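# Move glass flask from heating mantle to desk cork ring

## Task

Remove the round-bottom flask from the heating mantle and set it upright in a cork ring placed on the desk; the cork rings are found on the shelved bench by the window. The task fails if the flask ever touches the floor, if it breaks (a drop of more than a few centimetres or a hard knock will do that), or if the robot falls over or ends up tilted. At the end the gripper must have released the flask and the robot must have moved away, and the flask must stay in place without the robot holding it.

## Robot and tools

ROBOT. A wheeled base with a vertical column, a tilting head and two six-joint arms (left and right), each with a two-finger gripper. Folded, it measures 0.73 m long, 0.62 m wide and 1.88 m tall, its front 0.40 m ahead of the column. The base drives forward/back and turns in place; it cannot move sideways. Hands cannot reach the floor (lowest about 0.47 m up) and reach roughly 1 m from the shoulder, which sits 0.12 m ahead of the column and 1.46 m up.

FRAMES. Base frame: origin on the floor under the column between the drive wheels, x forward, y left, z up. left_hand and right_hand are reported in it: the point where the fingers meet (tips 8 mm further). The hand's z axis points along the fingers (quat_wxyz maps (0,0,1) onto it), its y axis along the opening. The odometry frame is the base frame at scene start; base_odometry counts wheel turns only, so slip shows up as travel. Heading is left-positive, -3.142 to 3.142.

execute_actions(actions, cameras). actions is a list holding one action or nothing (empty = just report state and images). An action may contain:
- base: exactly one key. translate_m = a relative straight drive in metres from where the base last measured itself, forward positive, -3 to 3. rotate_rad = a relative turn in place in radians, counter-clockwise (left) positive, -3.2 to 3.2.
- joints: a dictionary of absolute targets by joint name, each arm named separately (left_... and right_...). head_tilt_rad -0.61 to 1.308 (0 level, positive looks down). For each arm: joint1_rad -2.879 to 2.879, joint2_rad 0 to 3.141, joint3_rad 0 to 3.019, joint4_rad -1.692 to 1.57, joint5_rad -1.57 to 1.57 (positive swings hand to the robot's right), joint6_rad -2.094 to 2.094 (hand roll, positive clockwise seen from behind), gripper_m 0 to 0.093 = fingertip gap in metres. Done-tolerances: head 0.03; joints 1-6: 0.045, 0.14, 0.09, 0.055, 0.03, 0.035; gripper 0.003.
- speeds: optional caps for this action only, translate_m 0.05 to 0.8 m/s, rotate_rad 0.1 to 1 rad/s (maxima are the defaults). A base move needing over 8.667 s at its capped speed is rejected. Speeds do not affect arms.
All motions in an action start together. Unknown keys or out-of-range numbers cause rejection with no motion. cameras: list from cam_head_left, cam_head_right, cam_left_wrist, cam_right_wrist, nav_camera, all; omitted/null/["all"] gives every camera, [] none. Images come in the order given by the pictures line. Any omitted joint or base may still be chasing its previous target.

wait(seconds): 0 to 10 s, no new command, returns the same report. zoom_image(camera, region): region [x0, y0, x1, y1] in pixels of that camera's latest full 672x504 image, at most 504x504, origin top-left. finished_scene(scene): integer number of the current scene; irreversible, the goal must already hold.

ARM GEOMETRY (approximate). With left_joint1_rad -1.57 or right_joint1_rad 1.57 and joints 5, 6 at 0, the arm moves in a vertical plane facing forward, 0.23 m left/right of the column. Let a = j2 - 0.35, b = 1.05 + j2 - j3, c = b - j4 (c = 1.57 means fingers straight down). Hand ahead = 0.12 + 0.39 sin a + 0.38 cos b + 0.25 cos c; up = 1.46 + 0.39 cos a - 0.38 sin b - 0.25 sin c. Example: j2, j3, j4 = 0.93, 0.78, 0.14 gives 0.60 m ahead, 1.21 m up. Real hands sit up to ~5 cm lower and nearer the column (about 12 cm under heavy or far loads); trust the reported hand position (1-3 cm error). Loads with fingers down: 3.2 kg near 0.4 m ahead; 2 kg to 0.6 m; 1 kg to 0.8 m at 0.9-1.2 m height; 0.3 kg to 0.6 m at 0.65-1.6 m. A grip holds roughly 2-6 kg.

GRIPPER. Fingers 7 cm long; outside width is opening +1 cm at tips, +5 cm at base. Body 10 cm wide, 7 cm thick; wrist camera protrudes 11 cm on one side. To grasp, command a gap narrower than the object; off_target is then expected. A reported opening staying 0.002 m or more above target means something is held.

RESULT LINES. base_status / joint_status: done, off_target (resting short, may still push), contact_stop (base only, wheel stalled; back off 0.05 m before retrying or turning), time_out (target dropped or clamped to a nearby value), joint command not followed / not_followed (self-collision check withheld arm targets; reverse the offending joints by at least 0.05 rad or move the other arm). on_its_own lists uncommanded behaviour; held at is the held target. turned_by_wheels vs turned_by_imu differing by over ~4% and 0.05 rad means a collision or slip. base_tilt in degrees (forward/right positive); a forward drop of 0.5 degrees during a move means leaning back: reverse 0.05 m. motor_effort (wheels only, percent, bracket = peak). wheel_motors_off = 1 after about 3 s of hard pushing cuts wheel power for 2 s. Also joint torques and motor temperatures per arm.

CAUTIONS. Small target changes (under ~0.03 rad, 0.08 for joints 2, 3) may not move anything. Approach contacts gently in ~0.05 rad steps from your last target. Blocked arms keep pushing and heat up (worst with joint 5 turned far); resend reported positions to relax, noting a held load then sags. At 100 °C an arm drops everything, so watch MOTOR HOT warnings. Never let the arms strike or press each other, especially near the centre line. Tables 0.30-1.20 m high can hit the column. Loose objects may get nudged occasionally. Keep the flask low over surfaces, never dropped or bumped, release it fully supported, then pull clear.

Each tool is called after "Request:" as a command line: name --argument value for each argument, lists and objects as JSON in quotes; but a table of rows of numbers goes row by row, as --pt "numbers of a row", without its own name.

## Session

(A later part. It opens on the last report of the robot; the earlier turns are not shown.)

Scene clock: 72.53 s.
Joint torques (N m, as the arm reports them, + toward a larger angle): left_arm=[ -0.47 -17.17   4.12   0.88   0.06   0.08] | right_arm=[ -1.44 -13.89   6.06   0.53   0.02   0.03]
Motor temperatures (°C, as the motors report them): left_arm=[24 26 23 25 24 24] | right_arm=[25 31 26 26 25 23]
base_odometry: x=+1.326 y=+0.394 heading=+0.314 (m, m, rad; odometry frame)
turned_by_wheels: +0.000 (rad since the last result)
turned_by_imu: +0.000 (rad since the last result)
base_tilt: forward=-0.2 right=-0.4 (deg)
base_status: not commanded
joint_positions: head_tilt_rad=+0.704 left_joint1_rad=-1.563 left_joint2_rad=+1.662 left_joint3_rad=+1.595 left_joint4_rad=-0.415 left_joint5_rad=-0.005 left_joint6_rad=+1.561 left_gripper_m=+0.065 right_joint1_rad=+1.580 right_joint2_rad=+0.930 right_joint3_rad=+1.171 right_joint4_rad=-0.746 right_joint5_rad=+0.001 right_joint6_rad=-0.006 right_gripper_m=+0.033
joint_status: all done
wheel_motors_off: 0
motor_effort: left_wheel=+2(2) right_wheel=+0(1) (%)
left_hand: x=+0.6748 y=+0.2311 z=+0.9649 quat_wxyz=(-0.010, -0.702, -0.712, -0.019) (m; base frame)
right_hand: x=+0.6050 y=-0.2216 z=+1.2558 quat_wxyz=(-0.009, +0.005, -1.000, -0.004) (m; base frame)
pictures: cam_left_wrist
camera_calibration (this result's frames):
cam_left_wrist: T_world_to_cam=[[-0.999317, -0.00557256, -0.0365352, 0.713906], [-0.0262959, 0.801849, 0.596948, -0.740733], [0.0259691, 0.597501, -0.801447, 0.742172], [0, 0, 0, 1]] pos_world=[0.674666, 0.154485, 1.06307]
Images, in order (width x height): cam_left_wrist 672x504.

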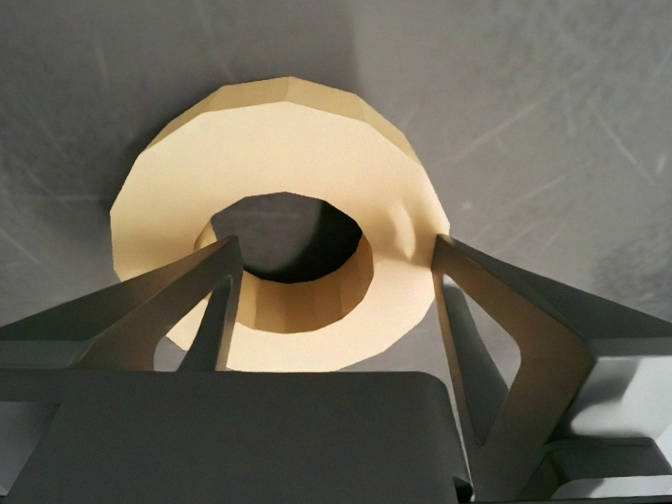

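Finger is on the rim; lift, back off, retry.

Request:
execute_actions --actions '[{"joints":{"left_joint2_rad":1.62}}]' --cameras '[]'

Request:
execute_actions --actions '[{"base":{"translate_m":-0.022}}]' --cameras '[]'

Request:
execute_actions --actions '[{"joints":{"left_joint2_rad":1.72}}]' --cameras '["cam_left_wrist"]'

Scene clock: 75.70 s.
Joint torques (N m, as the arm reports them, + toward a larger angle): left_arm=[ -0.6  -24.59   4.21   0.75   0.1    0.1 ] | right_arm=[ -1.33 -13.79   6.06   0.54   0.02   0.03]
Motor temperatures (°C, as the motors report them): left_arm=[24 26 23 25 24 24] | right_arm=[25 31 26 26 25 23]
base_odometry: x=+1.326 y=+0.394 heading=+0.314 (m, m, rad; odometry frame)
turned_by_wheels: +0.000 (rad since the last result)
turned_by_imu: -0.001 (rad since the last result)
base_tilt: forward=-0.2 right=-0.4 (deg)
base_status: not commanded
joint_positions: head_tilt_rad=+0.704 left_joint1_rad=-1.563 left_joint2_rad=+1.652 left_joint3_rad=+1.595 left_joint4_rad=-0.410 left_joint5_rad=-0.006 left_joint6_rad=+1.561 left_gripper_m=+0.065 right_joint1_rad=+1.580 right_joint2_rad=+0.930 right_joint3_rad=+1.171 right_joint4_rad=-0.746 right_joint5_rad=+0.001 right_joint6_rad=-0.006 right_gripper_m=+0.033
joint_status: all done
wheel_motors_off: 0
motor_effort: left_wheel=+2(1) right_wheel=+0(0) (%)
left_hand: x=+0.6811 y=+0.2309 z=+0.9705 quat_wxyz=(-0.016, -0.702, -0.711, -0.024) (m; base frame)
right_hand: x=+0.6050 y=-0.2216 z=+1.2558 quat_wxyz=(-0.009, +0.005, -1.000, -0.004) (m; base frame)
pictures: none
No camera images: the call's "cameras" was empty. Leave "cameras" out to get every camera's image.

Scene clock: 77.07 s.
Joint torques (N m, as the arm reports them, + toward a larger angle): left_arm=[ -0.35 -24.16   4.41   0.59   0.06   0.11] | right_arm=[ -1.27 -13.84   6.17   0.59   0.01   0.03]
Motor temperatures (°C, as the motors report them): left_arm=[24 27 23 25 24 24] | right_arm=[25 31 26 26 25 23]
base_odometry: x=+1.305 y=+0.387 heading=+0.314 (m, m, rad; odometry frame)
turned_by_wheels: +0.000 (rad since the last result)
turned_by_imu: +0.000 (rad since the last result)
base_tilt: forward=-0.1 right=-0.4 (deg)
base_status: done
joint_positions: head_tilt_rad=+0.704 left_joint1_rad=-1.563 left_joint2_rad=+1.648 left_joint3_rad=+1.592 left_joint4_rad=-0.405 left_joint5_rad=-0.006 left_joint6_rad=+1.561 left_gripper_m=+0.065 right_joint1_rad=+1.580 right_joint2_rad=+0.931 right_joint3_rad=+1.170 right_joint4_rad=-0.748 right_joint5_rad=+0.001 right_joint6_rad=-0.006 right_gripper_m=+0.033
joint_status: not commanded
wheel_motors_off: 0
motor_effort: left_wheel=-3(31) right_wheel=+0(35) (%)
left_hand: x=+0.6825 y=+0.2308 z=+0.9723 quat_wxyz=(-0.018, -0.702, -0.711, -0.026) (m; base frame)
right_hand: x=+0.6036 y=-0.2216 z=+1.2549 quat_wxyz=(-0.007, +0.005, -1.000, -0.004) (m; base frame)
pictures: none
No camera images: the call's "cameras" was empty. Leave "cameras" out to get every camera's image.

Scene clock: 77.90 s.
Joint torques (N m, as the arm reports them, + toward a larger angle): left_arm=[ -0.9  -19.88   3.87   0.64   0.07   0.11] | right_arm=[ -1.27 -13.95   6.18   0.62   0.02   0.03]
Motor temperatures (°C, as the motors report them): left_arm=[24 27 23 25 24 24] | right_arm=[25 31 26 26 25 23]
base_odometry: x=+1.305 y=+0.387 heading=+0.314 (m, m, rad; odometry frame)
turned_by_wheels: +0.000 (rad since the last result)
turned_by_imu: +0.000 (rad since the last result)
base_tilt: forward=-0.2 right=-0.4 (deg)
base_status: not commanded
joint_positions: head_tilt_rad=+0.704 left_joint1_rad=-1.563 left_joint2_rad=+1.701 left_joint3_rad=+1.592 left_joint4_rad=-0.405 left_joint5_rad=-0.006 left_joint6_rad=+1.561 left_gripper_m=+0.065 right_joint1_rad=+1.580 right_joint2_rad=+0.931 right_joint3_rad=+1.170 right_joint4_rad=-0.748 right_joint5_rad=+0.001 right_joint6_rad=-0.006 right_gripper_m=+0.033
joint_status: all done
wheel_motors_off: 0
motor_effort: left_wheel=+0(1) right_wheel=+0(0) (%)
left_hand: x=+0.6558 y=+0.2309 z=+0.9432 quat_wxyz=(+0.001, -0.702, -0.712, -0.008) (m; base frame)
right_hand: x=+0.6036 y=-0.2216 z=+1.2549 quat_wxyz=(-0.007, +0.005, -1.000, -0.004) (m; base frame)
pictures: cam_left_wrist
camera_calibration (this result's frames):
cam_left_wrist: T_world_to_cam=[[-0.999976, -0.00522186, -0.00449436, 0.664244], [-0.00687259, 0.801891, 0.597431, -0.741356], [0.000484281, 0.597448, -0.801907, 0.742501], [0, 0, 0, 1]] pos_world=[0.658773, 0.154349, 1.04131]
Images, in order (width x height): cam_left_wrist 672x504.

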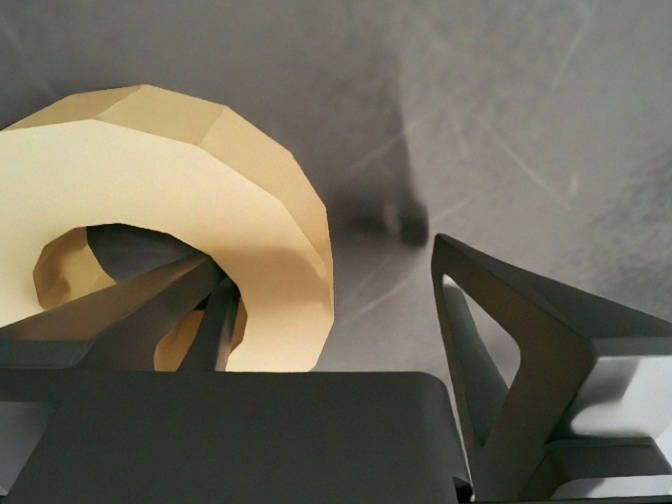

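Request:
execute_actions --actions '[{"joints":{"left_gripper_m":0.0}}]' --cameras '[]'

Request:
execute_actions --actions '[{"joints":{"left_joint2_rad":1.3,"left_joint3_rad":1.35,"left_joint4_rad":-0.55}}]' --cameras '[]'

Request:
execute_actions --actions '[{"base":{"translate_m":-0.8},"speeds":{"translate_m":0.6}}]' --cameras '[]'

Request:
execute_actions --actions '[{"base":{"rotate_rad":-1.35},"speeds":{"rotate_rad":0.8}}]' --cameras '["cam_head_left","cam_head_right"]'

Scene clock: 84.30 s.
Joint torques (N m, as the arm reports them, + toward a larger angle): left_arm=[ -0.47 -20.16   4.01   0.54   0.09   0.11] | right_arm=[ -1.27 -13.84   6.11   0.6    0.01   0.03]
Motor temperatures (°C, as the motors report them): left_arm=[24 27 23 25 24 24] | right_arm=[25 31 26 26 25 23]
base_odometry: x=+1.305 y=+0.387 heading=+0.314 (m, m, rad; odometry frame)
turned_by_wheels: +0.000 (rad since the last result)
turned_by_imu: -0.001 (rad since the last result)
base_tilt: forward=-0.2 right=-0.4 (deg)
base_status: not commanded
joint_positions: head_tilt_rad=+0.704 left_joint1_rad=-1.563 left_joint2_rad=+1.701 left_joint3_rad=+1.592 left_joint4_rad=-0.405 left_joint5_rad=-0.006 left_joint6_rad=+1.561 left_gripper_m=+0.024 right_joint1_rad=+1.580 right_joint2_rad=+0.931 right_joint3_rad=+1.170 right_joint4_rad=-0.748 right_joint5_rad=+0.001 right_joint6_rad=-0.006 right_gripper_m=+0.033
joint_status: left_gripper_m off_target (ended at +0.024, target +0.000)
wheel_motors_off: 0
motor_effort: left_wheel=+0(1) right_wheel=+0(0) (%)
left_hand: x=+0.6558 y=+0.2309 z=+0.9432 quat_wxyz=(+0.001, -0.702, -0.712, -0.008) (m; base frame)
right_hand: x=+0.6036 y=-0.2216 z=+1.2549 quat_wxyz=(-0.007, +0.005, -1.000, -0.004) (m; base frame)
pictures: none
No camera images: the call's "cameras" was empty. Leave "cameras" out to get every camera's image.

Scene clock: 85.60 s.
Joint torques (N m, as the arm reports them, + toward a larger angle): left_arm=[ -0.47 -18.6    4.85   0.46   0.09   0.08] | right_arm=[ -1.23 -14.01   6.14   0.61   0.01   0.04]
Motor temperatures (°C, as the motors report them): left_arm=[24 27 23 25 24 24] | right_arm=[25 31 26 26 25 23]
base_odometry: x=+1.305 y=+0.387 heading=+0.314 (m, m, rad; odometry frame)
turned_by_wheels: +0.000 (rad since the last result)
turned_by_imu: +0.000 (rad since the last result)
base_tilt: forward=-0.2 right=-0.4 (deg)
base_status: not commanded
joint_positions: head_tilt_rad=+0.704 left_joint1_rad=-1.563 left_joint2_rad=+1.276 left_joint3_rad=+1.348 left_joint4_rad=-0.550 left_joint5_rad=-0.006 left_joint6_rad=+1.562 left_gripper_m=+0.024 right_joint1_rad=+1.580 right_joint2_rad=+0.931 right_joint3_rad=+1.170 right_joint4_rad=-0.748 right_joint5_rad=+0.001 right_joint6_rad=-0.006 right_gripper_m=+0.033
joint_status: all done
wheel_motors_off: 0
motor_effort: left_wheel=+1(2) right_wheel=+0(0) (%)
left_hand: x=+0.6578 y=+0.2298 z=+1.1245 quat_wxyz=(-0.012, -0.702, -0.711, -0.020) (m; base frame)
right_hand: x=+0.6036 y=-0.2216 z=+1.2549 quat_wxyz=(-0.007, +0.005, -1.000, -0.004) (m; base frame)
pictures: none
No camera images: the call's "cameras" was empty. Leave "cameras" out to get every camera's image.

Scene clock: 88.83 s.
Joint torques (N m, as the arm reports them, + toward a larger angle): left_arm=[ -0.72 -19.08   5.11   0.48   0.06   0.09] | right_arm=[ -1.23 -13.84   6.16   0.64   0.02   0.03]
Motor temperatures (°C, as the motors report them): left_arm=[24 27 23 25 24 24] | right_arm=[25 31 26 26 25 23]
base_odometry: x=+0.544 y=+0.140 heading=+0.315 (m, m, rad; odometry frame)
turned_by_wheels: +0.001 (rad since the last result)
turned_by_imu: +0.000 (rad since the last result)
base_tilt: forward=-0.2 right=-0.3 (deg)
base_status: done
joint_positions: head_tilt_rad=+0.704 left_joint1_rad=-1.564 left_joint2_rad=+1.278 left_joint3_rad=+1.344 left_joint4_rad=-0.550 left_joint5_rad=-0.006 left_joint6_rad=+1.562 left_gripper_m=+0.024 right_joint1_rad=+1.580 right_joint2_rad=+0.931 right_joint3_rad=+1.169 right_joint4_rad=-0.748 right_joint5_rad=+0.001 right_joint6_rad=-0.006 right_gripper_m=+0.033
joint_status: not commanded
wheel_motors_off: 0
motor_effort: left_wheel=+1(65) right_wheel=-1(36) (%)
left_hand: x=+0.6546 y=+0.2296 z=+1.1225 quat_wxyz=(-0.010, -0.703, -0.711, -0.018) (m; base frame)
right_hand: x=+0.6032 y=-0.2216 z=+1.2547 quat_wxyz=(-0.007, +0.005, -1.000, -0.004) (m; base frame)
pictures: none
No camera images: the call's "cameras" was empty. Leave "cameras" out to get every camera's image.

Scene clock: 91.83 s.
Joint torques (N m, as the arm reports them, + toward a larger angle): left_arm=[  0.02 -18.41   5.05   0.5    0.09   0.08] | right_arm=[ -1.2  -14.05   6.17   0.6    0.02   0.03]
Motor temperatures (°C, as the motors report them): left_arm=[24 27 24 25 24 24] | right_arm=[25 31 26 26 25 23]
base_odometry: x=+0.544 y=+0.140 heading=-1.034 (m, m, rad; odometry frame)
turned_by_wheels: -1.349 (rad since the last result)
turned_by_imu: -1.334 (rad since the last result)
base_tilt: forward=-0.2 right=-0.4 (deg)
base_status: done
joint_positions: head_tilt_rad=+0.704 left_joint1_rad=-1.568 left_joint2_rad=+1.278 left_joint3_rad=+1.344 left_joint4_rad=-0.550 left_joint5_rad=-0.006 left_joint6_rad=+1.562 left_gripper_m=+0.024 right_joint1_rad=+1.580 right_joint2_rad=+0.931 right_joint3_rad=+1.169 right_joint4_rad=-0.748 right_joint5_rad=+0.000 right_joint6_rad=-0.006 right_gripper_m=+0.033
joint_status: not commanded
wheel_motors_off: 0
motor_effort: left_wheel=+1(56) right_wheel=-3(40) (%)
left_hand: x=+0.6546 y=+0.2271 z=+1.1225 quat_wxyz=(-0.011, -0.703, -0.711, -0.017) (m; base frame)
right_hand: x=+0.6032 y=-0.2215 z=+1.2547 quat_wxyz=(-0.007, +0.005, -1.000, -0.004) (m; base frame)
pictures: cam_head_left, cam_head_right
camera_calibration (this result's frames):
cam_head_left: T_world_to_cam=[[0.0611058, -0.998126, -0.00313909, 0.0310642], [-0.633466, -0.0363503, -0.772916, 1.22222], [0.771354, 0.0492181, -0.634501, 0.867494], [0, 0, 0, 1]] pos_world=[0.103191, 0.0327375, 1.49519]
cam_head_right: T_world_to_cam=[[0.0601453, -0.997856, -0.0258247, -0.0143807], [-0.648503, -0.0193943, -0.760965, 1.20915], [0.758832, 0.0625159, -0.648278, 0.894315], [0, 0, 0, 1]] pos_world=[0.106368, -0.0468082, 1.49952]
Images, in order (width x height): cam_head_left 672x504, cam_head_right 672x504.

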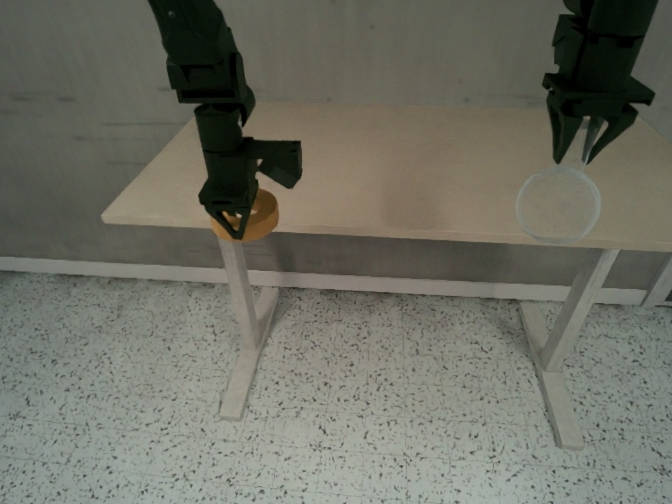

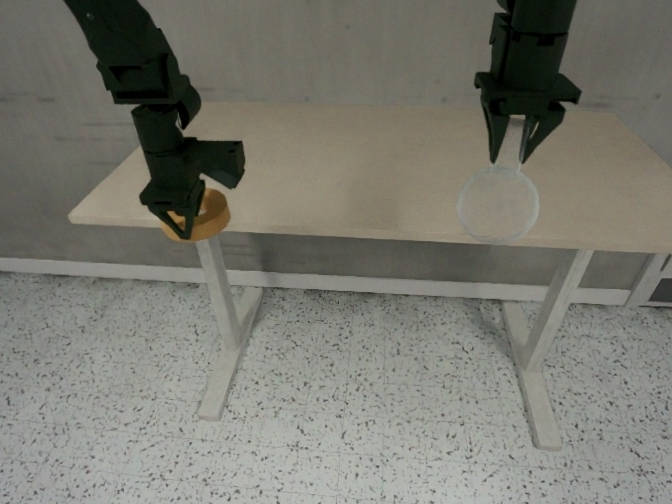

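Request:
execute_actions --actions '[{"base":{"rotate_rad":-0.35},"speeds":{"rotate_rad":0.7}}]' --cameras '[]'

Request:
execute_actions --actions '[{"base":{"translate_m":0.37},"speeds":{"translate_m":0.4},"joints":{"left_joint2_rad":1.55,"left_joint3_rad":1.52,"left_joint4_rad":-0.46,"right_joint2_rad":1.18,"right_joint3_rad":1.5,"right_joint4_rad":-0.8}}]' --cameras '[]'

Request:
execute_actions --actions '[{"joints":{"left_joint2_rad":1.63,"left_joint3_rad":1.56,"left_joint4_rad":-0.43}}]' --cameras '[]'

Request:
execute_actions --actions '[{"joints":{"left_joint2_rad":1.69,"left_joint3_rad":1.6,"left_joint4_rad":-0.41}}]' --cameras '["cam_head_left","cam_left_wrist"]'

Scene clock: 99.33 s.
Joint torques (N m, as the arm reports them, + toward a larger angle): left_arm=[ -0.54 -18.69   5.1    0.34   0.06   0.1 ] | right_arm=[ -1.33 -13.89   6.18   0.6    0.03   0.03]
Motor temperatures (°C, as the motors report them): left_arm=[24 27 24 25 24 24] | right_arm=[25 31 26 26 25 23]
base_odometry: x=+0.544 y=+0.140 heading=-1.383 (m, m, rad; odometry frame)
turned_by_wheels: -0.349 (rad since the last result)
turned_by_imu: -0.347 (rad since the last result)
base_tilt: forward=-0.2 right=-0.4 (deg)
base_status: done
joint_positions: head_tilt_rad=+0.704 left_joint1_rad=-1.570 left_joint2_rad=+1.278 left_joint3_rad=+1.344 left_joint4_rad=-0.550 left_joint5_rad=-0.006 left_joint6_rad=+1.562 left_gripper_m=+0.024 right_joint1_rad=+1.580 right_joint2_rad=+0.931 right_joint3_rad=+1.169 right_joint4_rad=-0.748 right_joint5_rad=+0.000 right_joint6_rad=-0.006 right_gripper_m=+0.033
joint_status: not commanded
wheel_motors_off: 0
motor_effort: left_wheel=+3(32) right_wheel=-3(33) (%)
left_hand: x=+0.6546 y=+0.2263 z=+1.1225 quat_wxyz=(-0.012, -0.704, -0.710, -0.016) (m; base frame)
right_hand: x=+0.6032 y=-0.2215 z=+1.2547 quat_wxyz=(-0.007, +0.005, -1.000, -0.004) (m; base frame)
pictures: none
No camera images: the call's "cameras" was empty. Leave "cameras" out to get every camera's image.

Scene clock: 101.87 s.
Joint torques (N m, as the arm reports them, + toward a larger angle): left_arm=[ -0.24 -22.18   4.73   0.3    0.07   0.11] | right_arm=[ -1.33 -18.77   9.54   0.73   0.03   0.03]
Motor temperatures (°C, as the motors report them): left_arm=[24 27 24 25 24 24] | right_arm=[25 32 26 26 25 23]
base_odometry: x=+0.613 y=-0.223 heading=-1.384 (m, m, rad; odometry frame)
turned_by_wheels: -0.001 (rad since the last result)
turned_by_imu: -0.001 (rad since the last result)
base_tilt: forward=-0.1 right=-0.4 (deg)
base_status: done
joint_positions: head_tilt_rad=+0.704 left_joint1_rad=-1.570 left_joint2_rad=+1.564 left_joint3_rad=+1.506 left_joint4_rad=-0.462 left_joint5_rad=-0.006 left_joint6_rad=+1.562 left_gripper_m=+0.024 right_joint1_rad=+1.580 right_joint2_rad=+1.199 right_joint3_rad=+1.454 right_joint4_rad=-0.801 right_joint5_rad=+0.000 right_joint6_rad=-0.006 right_gripper_m=+0.033
joint_status: all done
wheel_motors_off: 0
motor_effort: left_wheel=+0(61) right_wheel=+1(55) (%)
left_hand: x=+0.6569 y=+0.2264 z=+1.0018 quat_wxyz=(+0.001, -0.704, -0.710, -0.003) (m; base frame)
right_hand: x=+0.6765 y=-0.2207 z=+1.1918 quat_wxyz=(+0.011, +0.005, -1.000, -0.004) (m; base frame)
pictures: none
No camera images: the call's "cameras" was empty. Leave "cameras" out to get every camera's image.

Scene clock: 102.67 s.
Joint torques (N m, as the arm reports them, + toward a larger angle): left_arm=[ -0.33 -20.03   4.59   0.55   0.06   0.09] | right_arm=[ -1.22 -18.75   9.57   0.67   0.03   0.03]
Motor temperatures (°C, as the motors report them): left_arm=[24 27 24 25 24 24] | right_arm=[25 32 26 26 25 23]
base_odometry: x=+0.613 y=-0.223 heading=-1.384 (m, m, rad; odometry frame)
turned_by_wheels: +0.000 (rad since the last result)
turned_by_imu: +0.000 (rad since the last result)
base_tilt: forward=-0.1 right=-0.4 (deg)
base_status: not commanded
joint_positions: head_tilt_rad=+0.704 left_joint1_rad=-1.570 left_joint2_rad=+1.607 left_joint3_rad=+1.547 left_joint4_rad=-0.435 left_joint5_rad=-0.006 left_joint6_rad=+1.562 left_gripper_m=+0.024 right_joint1_rad=+1.580 right_joint2_rad=+1.199 right_joint3_rad=+1.454 right_joint4_rad=-0.801 right_joint5_rad=+0.000 right_joint6_rad=-0.006 right_gripper_m=+0.033
joint_status: all done
wheel_motors_off: 0
motor_effort: left_wheel=-1(1) right_wheel=+1(1) (%)
left_hand: x=+0.6677 y=+0.2264 z=+0.9858 quat_wxyz=(-0.008, -0.704, -0.710, -0.012) (m; base frame)
right_hand: x=+0.6765 y=-0.2207 z=+1.1918 quat_wxyz=(+0.011, +0.005, -1.000, -0.004) (m; base frame)
pictures: none
No camera images: the call's "cameras" was empty. Leave "cameras" out to get every camera's image.

Scene clock: 103.40 s.
Joint torques (N m, as the arm reports them, + toward a larger angle): left_arm=[ -0.22 -17.03   5.64   1.05   0.09   0.08] | right_arm=[ -1.27 -18.76   9.53   0.65   0.03   0.03]
Motor temperatures (°C, as the motors report them): left_arm=[24 27 24 25 24 24] | right_arm=[25 32 27 26 25 23]
base_odometry: x=+0.613 y=-0.223 heading=-1.384 (m, m, rad; odometry frame)
turned_by_wheels: +0.000 (rad since the last result)
turned_by_imu: +0.000 (rad since the last result)
base_tilt: forward=-0.2 right=-0.4 (deg)
base_status: not commanded
joint_positions: head_tilt_rad=+0.704 left_joint1_rad=-1.570 left_joint2_rad=+1.630 left_joint3_rad=+1.574 left_joint4_rad=-0.430 left_joint5_rad=-0.006 left_joint6_rad=+1.562 left_gripper_m=+0.024 right_joint1_rad=+1.580 right_joint2_rad=+1.199 right_joint3_rad=+1.454 right_joint4_rad=-0.801 right_joint5_rad=+0.000 right_joint6_rad=-0.006 right_gripper_m=+0.033
joint_status: all done
wheel_motors_off: 0
motor_effort: left_wheel=+1(2) right_wheel=+2(3) (%)
left_hand: x=+0.6744 y=+0.2264 z=+0.9786 quat_wxyz=(-0.011, -0.704, -0.710, -0.016) (m; base frame)
right_hand: x=+0.6765 y=-0.2207 z=+1.1918 quat_wxyz=(+0.011, +0.005, -1.000, -0.004) (m; base frame)
pictures: cam_head_left, cam_left_wrist
camera_calibration (this result's frames):
cam_head_left: T_world_to_cam=[[0.0611058, -0.998126, -0.0031391, 0.0310642], [-0.633466, -0.0363503, -0.772916, 1.22222], [0.771354, 0.0492181, -0.634501, 0.867494], [0, 0, 0, 1]] pos_world=[0.103191, 0.0327375, 1.49519]
cam_left_wrist: T_world_to_cam=[[-0.999451, -0.0017802, -0.0330768, 0.709746], [-0.021054, 0.805044, 0.592842, -0.745412], [0.0255729, 0.593213, -0.804639, 0.760253], [0, 0, 0, 1]] pos_world=[0.67422, 0.15036, 1.07712]
Images, in order (width x height): cam_head_left 672x504, cam_left_wrist 672x504.

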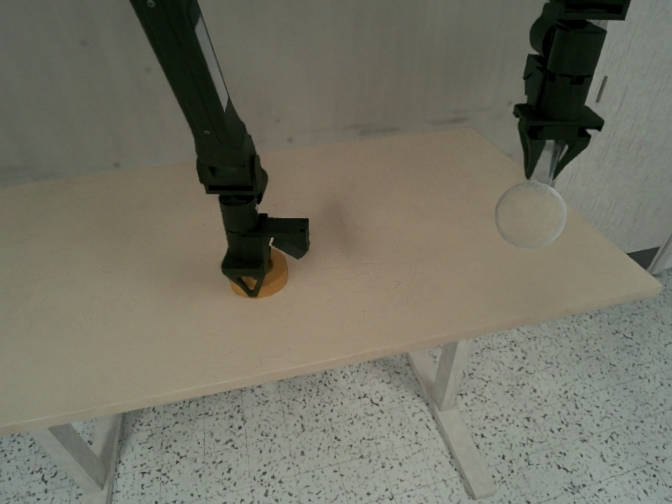

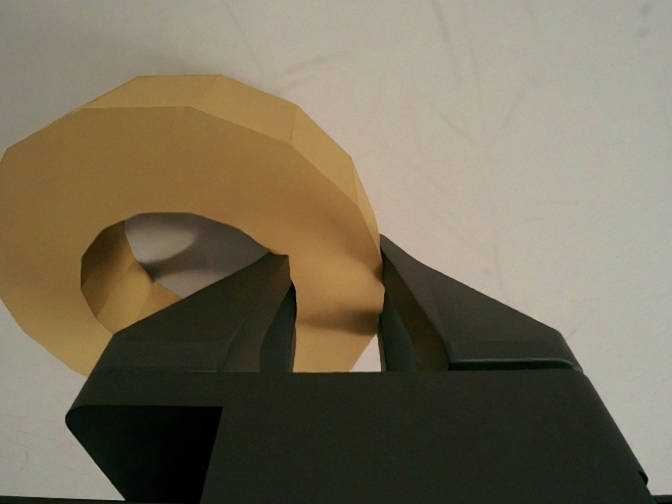

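Request:
execute_actions --actions '[{"joints":{"left_joint2_rad":1.64,"left_joint3_rad":1.575,"left_joint4_rad":-0.43,"left_gripper_m":0.05}}]' --cameras '[]'

Request:
execute_actions --actions '[{"joints":{"left_joint2_rad":1.45,"left_joint3_rad":1.5,"left_joint4_rad":-0.55}}]' --cameras '[]'

Request:
execute_actions --actions '[{"base":{"rotate_rad":0.665},"speeds":{"rotate_rad":0.6},"joints":{"left_joint2_rad":0.9,"left_joint3_rad":0.8,"left_joint4_rad":-0.5}}]' --cameras '[]'

Request:
execute_actions --actions '[{"joints":{"right_joint2_rad":1.28,"right_joint3_rad":1.48,"right_joint4_rad":-0.72}}]' --cameras '["cam_head_left","cam_right_wrist"]'

Scene clock: 110.00 s.
Joint torques (N m, as the arm reports them, + toward a larger angle): left_arm=[ -0.31 -20.53   3.99   0.35   0.06   0.11] | right_arm=[ -1.32 -18.84   9.63   0.63   0.02   0.03]
Motor temperatures (°C, as the motors report them): left_arm=[24 27 24 25 24 24] | right_arm=[25 32 28 26 25 23]
base_odometry: x=+0.613 y=-0.223 heading=-1.384 (m, m, rad; odometry frame)
turned_by_wheels: +0.000 (rad since the last result)
turned_by_imu: -0.001 (rad since the last result)
base_tilt: forward=-0.2 right=-0.4 (deg)
base_status: not commanded
joint_positions: head_tilt_rad=+0.704 left_joint1_rad=-1.570 left_joint2_rad=+1.628 left_joint3_rad=+1.572 left_joint4_rad=-0.433 left_joint5_rad=-0.006 left_joint6_rad=+1.562 left_gripper_m=+0.050 right_joint1_rad=+1.580 right_joint2_rad=+1.199 right_joint3_rad=+1.454 right_joint4_rad=-0.801 right_joint5_rad=+0.000 right_joint6_rad=-0.006 right_gripper_m=+0.033
joint_status: all done
wheel_motors_off: 0
motor_effort: left_wheel=-1(1) right_wheel=+2(2) (%)
left_hand: x=+0.6735 y=+0.2264 z=+0.9791 quat_wxyz=(-0.010, -0.704, -0.710, -0.015) (m; base frame)
right_hand: x=+0.6765 y=-0.2207 z=+1.1918 quat_wxyz=(+0.011, +0.005, -1.000, -0.004) (m; base frame)
pictures: none
No camera images: the call's "cameras" was empty. Leave "cameras" out to get every camera's image.

Scene clock: 111.43 s.
Joint torques (N m, as the arm reports them, + toward a larger angle): left_arm=[ -0.06 -20.95   5.02   0.52   0.07   0.11] | right_arm=[ -1.3  -18.67   9.59   0.65   0.02   0.03]
Motor temperatures (°C, as the motors report them): left_arm=[24 27 24 25 24 24] | right_arm=[25 32 28 26 25 23]
base_odometry: x=+0.613 y=-0.223 heading=-1.384 (m, m, rad; odometry frame)
turned_by_wheels: +0.000 (rad since the last result)
turned_by_imu: +0.000 (rad since the last result)
base_tilt: forward=-0.2 right=-0.4 (deg)
base_status: not commanded
joint_positions: head_tilt_rad=+0.704 left_joint1_rad=-1.570 left_joint2_rad=+1.445 left_joint3_rad=+1.491 left_joint4_rad=-0.554 left_joint5_rad=-0.006 left_joint6_rad=+1.562 left_gripper_m=+0.050 right_joint1_rad=+1.580 right_joint2_rad=+1.199 right_joint3_rad=+1.454 right_joint4_rad=-0.801 right_joint5_rad=+0.000 right_joint6_rad=-0.006 right_gripper_m=+0.033
joint_status: all done
wheel_motors_off: 0
motor_effort: left_wheel=+0(1) right_wheel=+2(2) (%)
left_hand: x=+0.6768 y=+0.2263 z=+1.0639 quat_wxyz=(-0.004, -0.704, -0.710, -0.008) (m; base frame)
right_hand: x=+0.6765 y=-0.2207 z=+1.1918 quat_wxyz=(+0.011, +0.005, -1.000, -0.004) (m; base frame)
pictures: none
No camera images: the call's "cameras" was empty. Leave "cameras" out to get every camera's image.

Scene clock: 113.67 s.
Joint torques (N m, as the arm reports them, + toward a larger angle): left_arm=[ -0.25 -12.49   4.31   0.11   0.08   0.1 ] | right_arm=[ -1.21 -18.77   9.56   0.66   0.04   0.03]
Motor temperatures (°C, as the motors report them): left_arm=[24 27 24 25 24 24] | right_arm=[25 33 28 26 25 23]
base_odometry: x=+0.613 y=-0.223 heading=-0.720 (m, m, rad; odometry frame)
turned_by_wheels: +0.664 (rad since the last result)
turned_by_imu: +0.655 (rad since the last result)
base_tilt: forward=-0.2 right=-0.4 (deg)
base_status: done
joint_positions: head_tilt_rad=+0.704 left_joint1_rad=-1.572 left_joint2_rad=+0.884 left_joint3_rad=+0.787 left_joint4_rad=-0.501 left_joint5_rad=-0.006 left_joint6_rad=+1.562 left_gripper_m=+0.050 right_joint1_rad=+1.578 right_joint2_rad=+1.199 right_joint3_rad=+1.454 right_joint4_rad=-0.801 right_joint5_rad=+0.000 right_joint6_rad=-0.006 right_gripper_m=+0.033
joint_status: all done
wheel_motors_off: 0
motor_effort: left_wheel=-1(56) right_wheel=+2(41) (%)
left_hand: x=+0.4612 y=+0.2251 z=+1.1939 quat_wxyz=(+0.028, -0.704, -0.710, +0.024) (m; base frame)
right_hand: x=+0.6765 y=-0.2216 z=+1.1918 quat_wxyz=(+0.011, +0.005, -1.000, -0.003) (m; base frame)
pictures: none
No camera images: the call's "cameras" was empty. Leave "cameras" out to get every camera's image.

Scene clock: 114.73 s.
Joint torques (N m, as the arm reports them, + toward a larger angle): left_arm=[  0.22 -12.17   4.3    0.22   0.05   0.1 ] | right_arm=[ -1.12 -17.53   7.55   0.87   0.03   0.03]
Motor temperatures (°C, as the motors report them): left_arm=[24 27 24 25 24 24] | right_arm=[25 33 28 26 25 23]
base_odometry: x=+0.613 y=-0.223 heading=-0.720 (m, m, rad; odometry frame)
turned_by_wheels: +0.000 (rad since the last result)
turned_by_imu: +0.000 (rad since the last result)
base_tilt: forward=-0.1 right=-0.3 (deg)
base_status: not commanded
joint_positions: head_tilt_rad=+0.704 left_joint1_rad=-1.572 left_joint2_rad=+0.884 left_joint3_rad=+0.787 left_joint4_rad=-0.501 left_joint5_rad=-0.006 left_joint6_rad=+1.562 left_gripper_m=+0.050 right_joint1_rad=+1.578 right_joint2_rad=+1.279 right_joint3_rad=+1.454 right_joint4_rad=-0.726 right_joint5_rad=+0.000 right_joint6_rad=-0.006 right_gripper_m=+0.033
joint_status: all done
wheel_motors_off: 0
motor_effort: left_wheel=-5(5) right_wheel=+4(4) (%)
left_hand: x=+0.4612 y=+0.2251 z=+1.1939 quat_wxyz=(+0.028, -0.704, -0.710, +0.024) (m; base frame)
right_hand: x=+0.6720 y=-0.2214 z=+1.1472 quat_wxyz=(+0.013, +0.005, -1.000, -0.003) (m; base frame)
pictures: cam_head_left, cam_right_wrist
camera_calibration (this result's frames):
cam_head_left: T_world_to_cam=[[0.0611058, -0.998126, -0.0031391, 0.0310642], [-0.633466, -0.0363503, -0.772916, 1.22222], [0.771354, 0.0492181, -0.634501, 0.867494], [0, 0, 0, 1]] pos_world=[0.103191, 0.0327375, 1.49519]
cam_right_wrist: T_world_to_cam=[[0.0103876, -0.999881, 0.0113881, -0.242079], [-0.797743, -0.00141981, 0.602996, -0.144532], [-0.602909, -0.0153485, -0.797663, 1.44081], [0, 0, 0, 1]] pos_world=[0.755894, -0.220141, 1.23919]
Images, in order (width x height): cam_head_left 672x504, cam_right_wrist 672x504.

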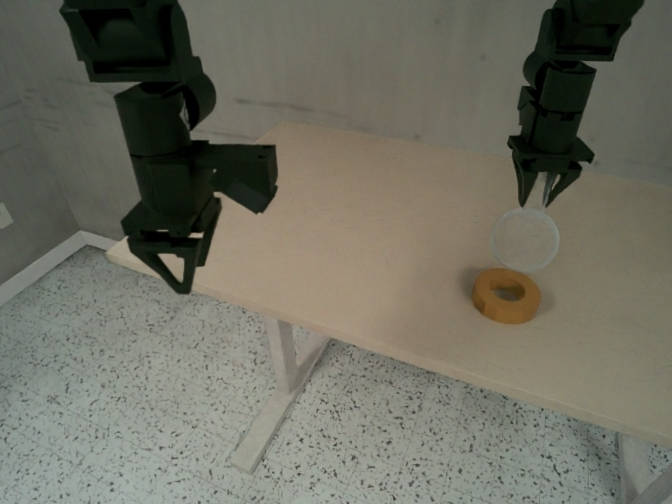

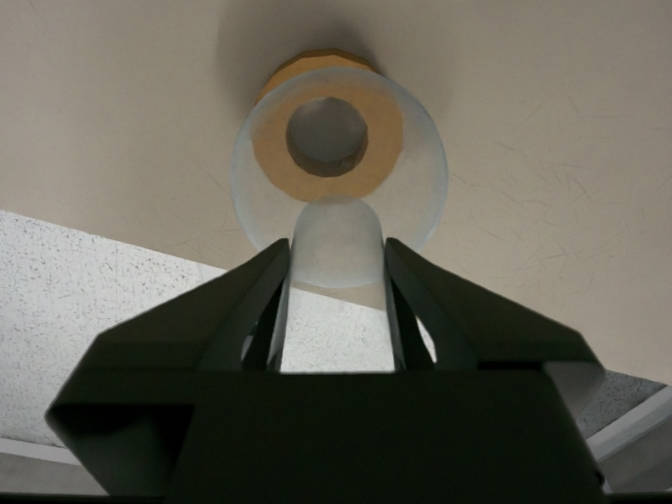

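Request:
execute_actions --actions '[{"base":{"rotate_rad":0.013},"joints":{"right_joint2_rad":1.33,"right_joint4_rad":-0.69}}]' --cameras '[]'

Request:
execute_actions --actions '[{"joints":{"right_joint2_rad":1.365,"right_joint4_rad":-0.65}}]' --cameras '["cam_head_left","cam_right_wrist"]'

Scene clock: 119.27 s.
Joint torques (N m, as the arm reports them, + toward a larger angle): left_arm=[  0.   -12.21   4.37   0.15   0.05   0.1 ] | right_arm=[ -1.18 -16.91   7.34   0.88   0.04   0.02]
Motor temperatures (°C, as the motors report them): left_arm=[24 27 24 25 24 24] | right_arm=[25 33 28 26 25 23]
base_odometry: x=+0.613 y=-0.224 heading=-0.708 (m, m, rad; odometry frame)
turned_by_wheels: +0.012 (rad since the last result)
turned_by_imu: +0.011 (rad since the last result)
base_tilt: forward=-0.2 right=-0.4 (deg)
base_status: done
joint_positions: head_tilt_rad=+0.704 left_joint1_rad=-1.572 left_joint2_rad=+0.884 left_joint3_rad=+0.787 left_joint4_rad=-0.501 left_joint5_rad=-0.006 left_joint6_rad=+1.562 left_gripper_m=+0.050 right_joint1_rad=+1.577 right_joint2_rad=+1.316 right_joint3_rad=+1.454 right_joint4_rad=-0.697 right_joint5_rad=-0.001 right_joint6_rad=-0.006 right_gripper_m=+0.033
joint_status: all done
wheel_motors_off: 0
motor_effort: left_wheel=-4(31) right_wheel=+3(32) (%)
left_hand: x=+0.4612 y=+0.2251 z=+1.1939 quat_wxyz=(+0.028, -0.704, -0.710, +0.024) (m; base frame)
right_hand: x=+0.6672 y=-0.2216 z=+1.1266 quat_wxyz=(+0.018, +0.005, -1.000, -0.003) (m; base frame)
pictures: none
No camera images: the call's "cameras" was empty. Leave "cameras" out to get every camera's image.

Scene clock: 119.97 s.
Joint torques (N m, as the arm reports them, + toward a larger angle): left_arm=[ -0.11 -12.15   4.23   0.04   0.07   0.12] | right_arm=[ -1.21 -16.85   7.15   0.95   0.04   0.03]
Motor temperatures (°C, as the motors report them): left_arm=[24 27 24 25 24 24] | right_arm=[25 33 28 26 25 23]
base_odometry: x=+0.613 y=-0.224 heading=-0.708 (m, m, rad; odometry frame)
turned_by_wheels: +0.000 (rad since the last result)
turned_by_imu: +0.000 (rad since the last result)
base_tilt: forward=-0.2 right=-0.4 (deg)
base_status: not commanded
joint_positions: head_tilt_rad=+0.704 left_joint1_rad=-1.572 left_joint2_rad=+0.884 left_joint3_rad=+0.787 left_joint4_rad=-0.501 left_joint5_rad=-0.006 left_joint6_rad=+1.562 left_gripper_m=+0.050 right_joint1_rad=+1.577 right_joint2_rad=+1.350 right_joint3_rad=+1.454 right_joint4_rad=-0.658 right_joint5_rad=-0.001 right_joint6_rad=-0.006 right_gripper_m=+0.033
joint_status: all done
wheel_motors_off: 0
motor_effort: left_wheel=-4(5) right_wheel=+4(4) (%)
left_hand: x=+0.4612 y=+0.2251 z=+1.1939 quat_wxyz=(+0.028, -0.704, -0.710, +0.024) (m; base frame)
right_hand: x=+0.6653 y=-0.2215 z=+1.1081 quat_wxyz=(+0.015, +0.005, -1.000, -0.003) (m; base frame)
pictures: cam_head_left, cam_right_wrist
camera_calibration (this result's frames):
cam_head_left: T_world_to_cam=[[0.0611058, -0.998126, -0.0031391, 0.0310642], [-0.633466, -0.0363503, -0.772916, 1.22222], [0.771354, 0.0492181, -0.634501, 0.867494], [0, 0, 0, 1]] pos_world=[0.103191, 0.0327375, 1.49519]
cam_right_wrist: T_world_to_cam=[[0.0100551, -0.999882, 0.0116441, -0.241793], [-0.795667, -0.000947424, 0.605733, -0.130599], [-0.60565, -0.0153556, -0.795583, 1.40505], [0, 0, 0, 1]] pos_world=[0.749485, -0.220313, 1.19976]
Images, in order (width x height): cam_head_left 672x504, cam_right_wrist 672x504.

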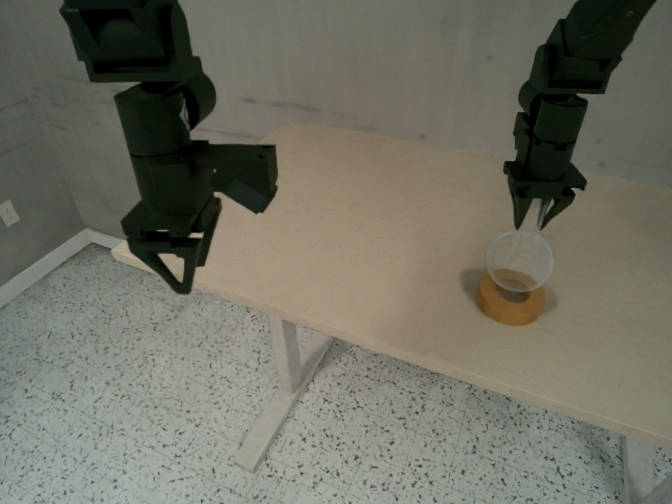

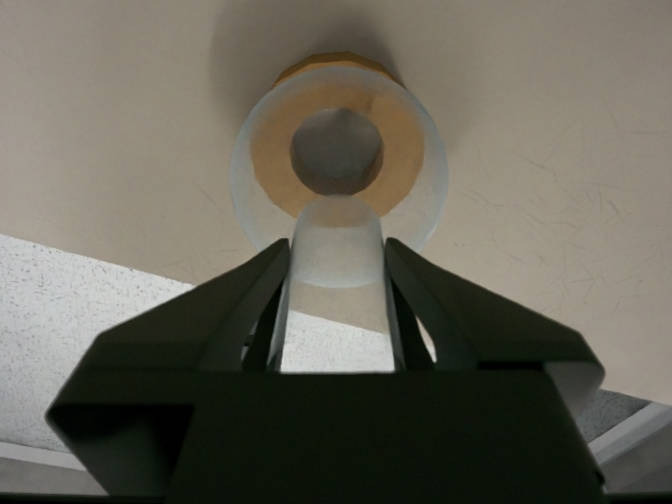

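Ring is ~1 cm nearer; back up a bit and lower.

Request:
execute_actions --actions '[{"base":{"translate_m":-0.01}}]' --cameras '[]'

Request:
execute_actions --actions '[{"joints":{"right_joint2_rad":1.4,"right_joint4_rad":-0.62}}]' --cameras '["cam_head_left","cam_right_wrist"]'

Scene clock: 123.33 s.
Joint torques (N m, as the arm reports them, + toward a larger angle): left_arm=[ -0.05 -12.43   4.37   0.24   0.06   0.11] | right_arm=[ -1.16 -16.99   7.14   0.9    0.05   0.04]
Motor temperatures (°C, as the motors report them): left_arm=[24 27 24 25 24 24] | right_arm=[25 33 28 26 25 23]
base_odometry: x=+0.605 y=-0.217 heading=-0.708 (m, m, rad; odometry frame)
turned_by_wheels: +0.000 (rad since the last result)
turned_by_imu: -0.001 (rad since the last result)
base_tilt: forward=-0.1 right=-0.4 (deg)
base_status: done
joint_positions: head_tilt_rad=+0.704 left_joint1_rad=-1.572 left_joint2_rad=+0.884 left_joint3_rad=+0.788 left_joint4_rad=-0.501 left_joint5_rad=-0.006 left_joint6_rad=+1.562 left_gripper_m=+0.050 right_joint1_rad=+1.577 right_joint2_rad=+1.350 right_joint3_rad=+1.454 right_joint4_rad=-0.656 right_joint5_rad=-0.001 right_joint6_rad=-0.006 right_gripper_m=+0.033
joint_status: not commanded
wheel_motors_off: 0
motor_effort: left_wheel=-4(60) right_wheel=-2(44) (%)
left_hand: x=+0.4613 y=+0.2251 z=+1.1938 quat_wxyz=(+0.028, -0.704, -0.710, +0.024) (m; base frame)
right_hand: x=+0.6655 y=-0.2215 z=+1.1077 quat_wxyz=(+0.015, +0.005, -1.000, -0.003) (m; base frame)
pictures: none
No camera images: the call's "cameras" was empty. Leave "cameras" out to get every camera's image.

Scene clock: 124.07 s.
Joint torques (N m, as the arm reports them, + toward a larger angle): left_arm=[ -0.44 -11.95   4.24   0.2    0.06   0.12] | right_arm=[ -1.14 -16.44   6.91   0.87   0.06   0.03]
Motor temperatures (°C, as the motors report them): left_arm=[24 27 24 25 24 24] | right_arm=[25 33 28 26 25 23]
base_odometry: x=+0.605 y=-0.217 heading=-0.708 (m, m, rad; odometry frame)
turned_by_wheels: +0.000 (rad since the last result)
turned_by_imu: +0.000 (rad since the last result)
base_tilt: forward=-0.2 right=-0.4 (deg)
base_status: not commanded
joint_positions: head_tilt_rad=+0.704 left_joint1_rad=-1.572 left_joint2_rad=+0.884 left_joint3_rad=+0.788 left_joint4_rad=-0.501 left_joint5_rad=-0.006 left_joint6_rad=+1.562 left_gripper_m=+0.050 right_joint1_rad=+1.577 right_joint2_rad=+1.378 right_joint3_rad=+1.455 right_joint4_rad=-0.627 right_joint5_rad=-0.001 right_joint6_rad=-0.006 right_gripper_m=+0.033
joint_status: all done
wheel_motors_off: 0
motor_effort: left_wheel=-5(4) right_wheel=-2(2) (%)
left_hand: x=+0.4613 y=+0.2251 z=+1.1938 quat_wxyz=(+0.028, -0.704, -0.710, +0.024) (m; base frame)
right_hand: x=+0.6631 y=-0.2214 z=+1.0926 quat_wxyz=(+0.014, +0.005, -1.000, -0.003) (m; base frame)
pictures: cam_head_left, cam_right_wrist
camera_calibration (this result's frames):
cam_head_left: T_world_to_cam=[[0.0611054, -0.998126, -0.00314684, 0.0310762], [-0.633564, -0.0363503, -0.772836, 1.2221], [0.771273, 0.0492181, -0.634598, 0.867648], [0, 0, 0, 1]] pos_world=[0.103185, 0.0327375, 1.49519]
cam_right_wrist: T_world_to_cam=[[0.00999214, -0.999886, 0.0112836, -0.241011], [-0.797511, -0.00116157, 0.603303, -0.119091], [-0.603221, -0.0150271, -0.797433, 1.39188], [0, 0, 0, 1]] pos_world=[0.74704, -0.220206, 1.18449]
Images, in order (width x height): cam_head_left 672x504, cam_right_wrist 672x504.

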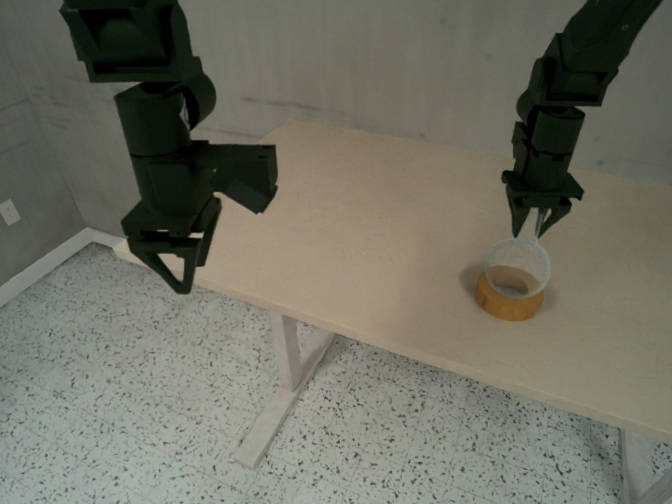

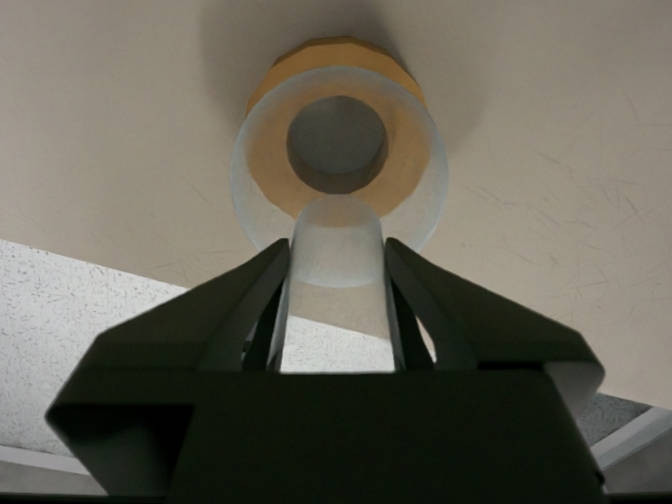

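Request:
execute_actions --actions '[{"joints":{"right_gripper_m":0.09}}]' --cameras '[]'

Request:
execute_actions --actions '[{"joints":{"right_joint2_rad":1.1,"right_joint3_rad":1.4,"right_joint4_rad":-0.82}}]' --cameras '[]'

Request:
execute_actions --actions '[{"base":{"translate_m":-0.5}}]' --cameras '["cam_head_left"]'

Scene clock: 129.13 s.
Joint torques (N m, as the arm reports them, + toward a larger angle): left_arm=[  0.1  -12.42   4.27   0.27   0.08   0.08] | right_arm=[ -1.19 -16.3    6.91   0.94   0.06   0.03]
Motor temperatures (°C, as the motors report them): left_arm=[24 26 24 25 24 24] | right_arm=[25 33 27 26 25 23]
base_odometry: x=+0.605 y=-0.217 heading=-0.708 (m, m, rad; odometry frame)
turned_by_wheels: +0.000 (rad since the last result)
turned_by_imu: -0.001 (rad since the last result)
base_tilt: forward=-0.1 right=-0.4 (deg)
base_status: not commanded
joint_positions: head_tilt_rad=+0.704 left_joint1_rad=-1.572 left_joint2_rad=+0.884 left_joint3_rad=+0.788 left_joint4_rad=-0.501 left_joint5_rad=-0.006 left_joint6_rad=+1.562 left_gripper_m=+0.050 right_joint1_rad=+1.577 right_joint2_rad=+1.378 right_joint3_rad=+1.455 right_joint4_rad=-0.627 right_joint5_rad=-0.001 right_joint6_rad=-0.006 right_gripper_m=+0.090
joint_status: all done
wheel_motors_off: 0
motor_effort: left_wheel=-5(6) right_wheel=-3(2) (%)
left_hand: x=+0.4613 y=+0.2251 z=+1.1938 quat_wxyz=(+0.028, -0.704, -0.710, +0.024) (m; base frame)
right_hand: x=+0.6631 y=-0.2214 z=+1.0926 quat_wxyz=(+0.014, +0.005, -1.000, -0.003) (m; base frame)
pictures: none
No camera images: the call's "cameras" was empty. Leave "cameras" out to get every camera's image.

Scene clock: 130.33 s.
Joint torques (N m, as the arm reports them, + toward a larger angle): left_arm=[ -0.03 -11.96   4.27   0.18   0.07   0.08] | right_arm=[ -1.09 -14.62   7.33   0.43   0.06   0.03]
Motor temperatures (°C, as the motors report them): left_arm=[24 26 24 25 24 24] | right_arm=[25 33 27 26 25 23]
base_odometry: x=+0.605 y=-0.217 heading=-0.708 (m, m, rad; odometry frame)
turned_by_wheels: +0.000 (rad since the last result)
turned_by_imu: +0.000 (rad since the last result)
base_tilt: forward=-0.2 right=-0.4 (deg)
base_status: not commanded
joint_positions: head_tilt_rad=+0.704 left_joint1_rad=-1.572 left_joint2_rad=+0.884 left_joint3_rad=+0.788 left_joint4_rad=-0.501 left_joint5_rad=-0.006 left_joint6_rad=+1.562 left_gripper_m=+0.050 right_joint1_rad=+1.577 right_joint2_rad=+1.071 right_joint3_rad=+1.390 right_joint4_rad=-0.813 right_joint5_rad=-0.001 right_joint6_rad=-0.006 right_gripper_m=+0.090
joint_status: all done
wheel_motors_off: 0
motor_effort: left_wheel=-8(7) right_wheel=-3(3) (%)
left_hand: x=+0.4613 y=+0.2251 z=+1.1938 quat_wxyz=(+0.028, -0.704, -0.710, +0.024) (m; base frame)
right_hand: x=+0.6716 y=-0.2222 z=+1.2445 quat_wxyz=(-0.015, +0.005, -1.000, -0.003) (m; base frame)
pictures: none
No camera images: the call's "cameras" was empty. Leave "cameras" out to get every camera's image.

Scene clock: 132.97 s.
Joint torques (N m, as the arm reports them, + toward a larger angle): left_arm=[ -0.22 -12.87   4.18   0.19   0.05   0.1 ] | right_arm=[ -1.18 -14.58   7.31   0.47   0.06   0.03]
Motor temperatures (°C, as the motors report them): left_arm=[24 26 24 25 24 24] | right_arm=[25 33 27 26 25 23]
base_odometry: x=+0.225 y=+0.108 heading=-0.708 (m, m, rad; odometry frame)
turned_by_wheels: +0.000 (rad since the last result)
turned_by_imu: +0.000 (rad since the last result)
base_tilt: forward=-0.2 right=-0.4 (deg)
base_status: done
joint_positions: head_tilt_rad=+0.704 left_joint1_rad=-1.572 left_joint2_rad=+0.884 left_joint3_rad=+0.789 left_joint4_rad=-0.501 left_joint5_rad=-0.006 left_joint6_rad=+1.562 left_gripper_m=+0.050 right_joint1_rad=+1.577 right_joint2_rad=+1.071 right_joint3_rad=+1.390 right_joint4_rad=-0.814 right_joint5_rad=-0.001 right_joint6_rad=-0.006 right_gripper_m=+0.090
joint_status: not commanded
wheel_motors_off: 0
motor_effort: left_wheel=+1(50) right_wheel=+0(57) (%)
left_hand: x=+0.4620 y=+0.2251 z=+1.1939 quat_wxyz=(+0.027, -0.704, -0.710, +0.024) (m; base frame)
right_hand: x=+0.6712 y=-0.2222 z=+1.2444 quat_wxyz=(-0.014, +0.005, -1.000, -0.003) (m; base frame)
pictures: cam_head_left
camera_calibration (this result's frames):
cam_head_left: T_world_to_cam=[[0.0611052, -0.998126, -0.00314917, 0.0310798], [-0.633594, -0.0363503, -0.772811, 1.22206], [0.771249, 0.0492181, -0.634628, 0.867695], [0, 0, 0, 1]] pos_world=[0.103183, 0.0327375, 1.49519]
Images, in order (width x height): cam_head_left 672x504.

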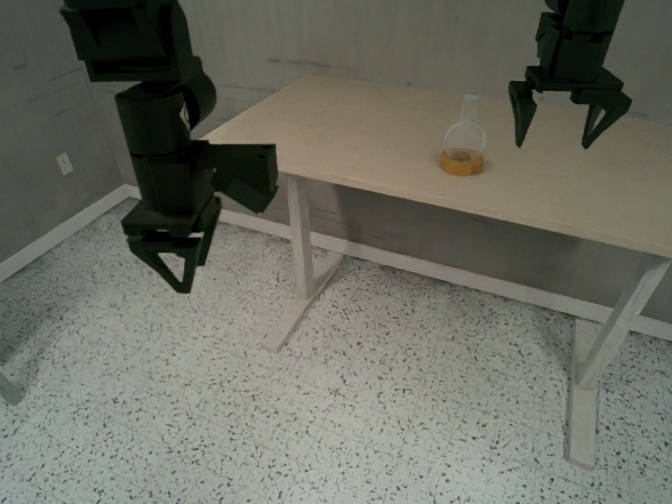

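Request:
finished_scene --scene 2

The scene is finished: the task was done.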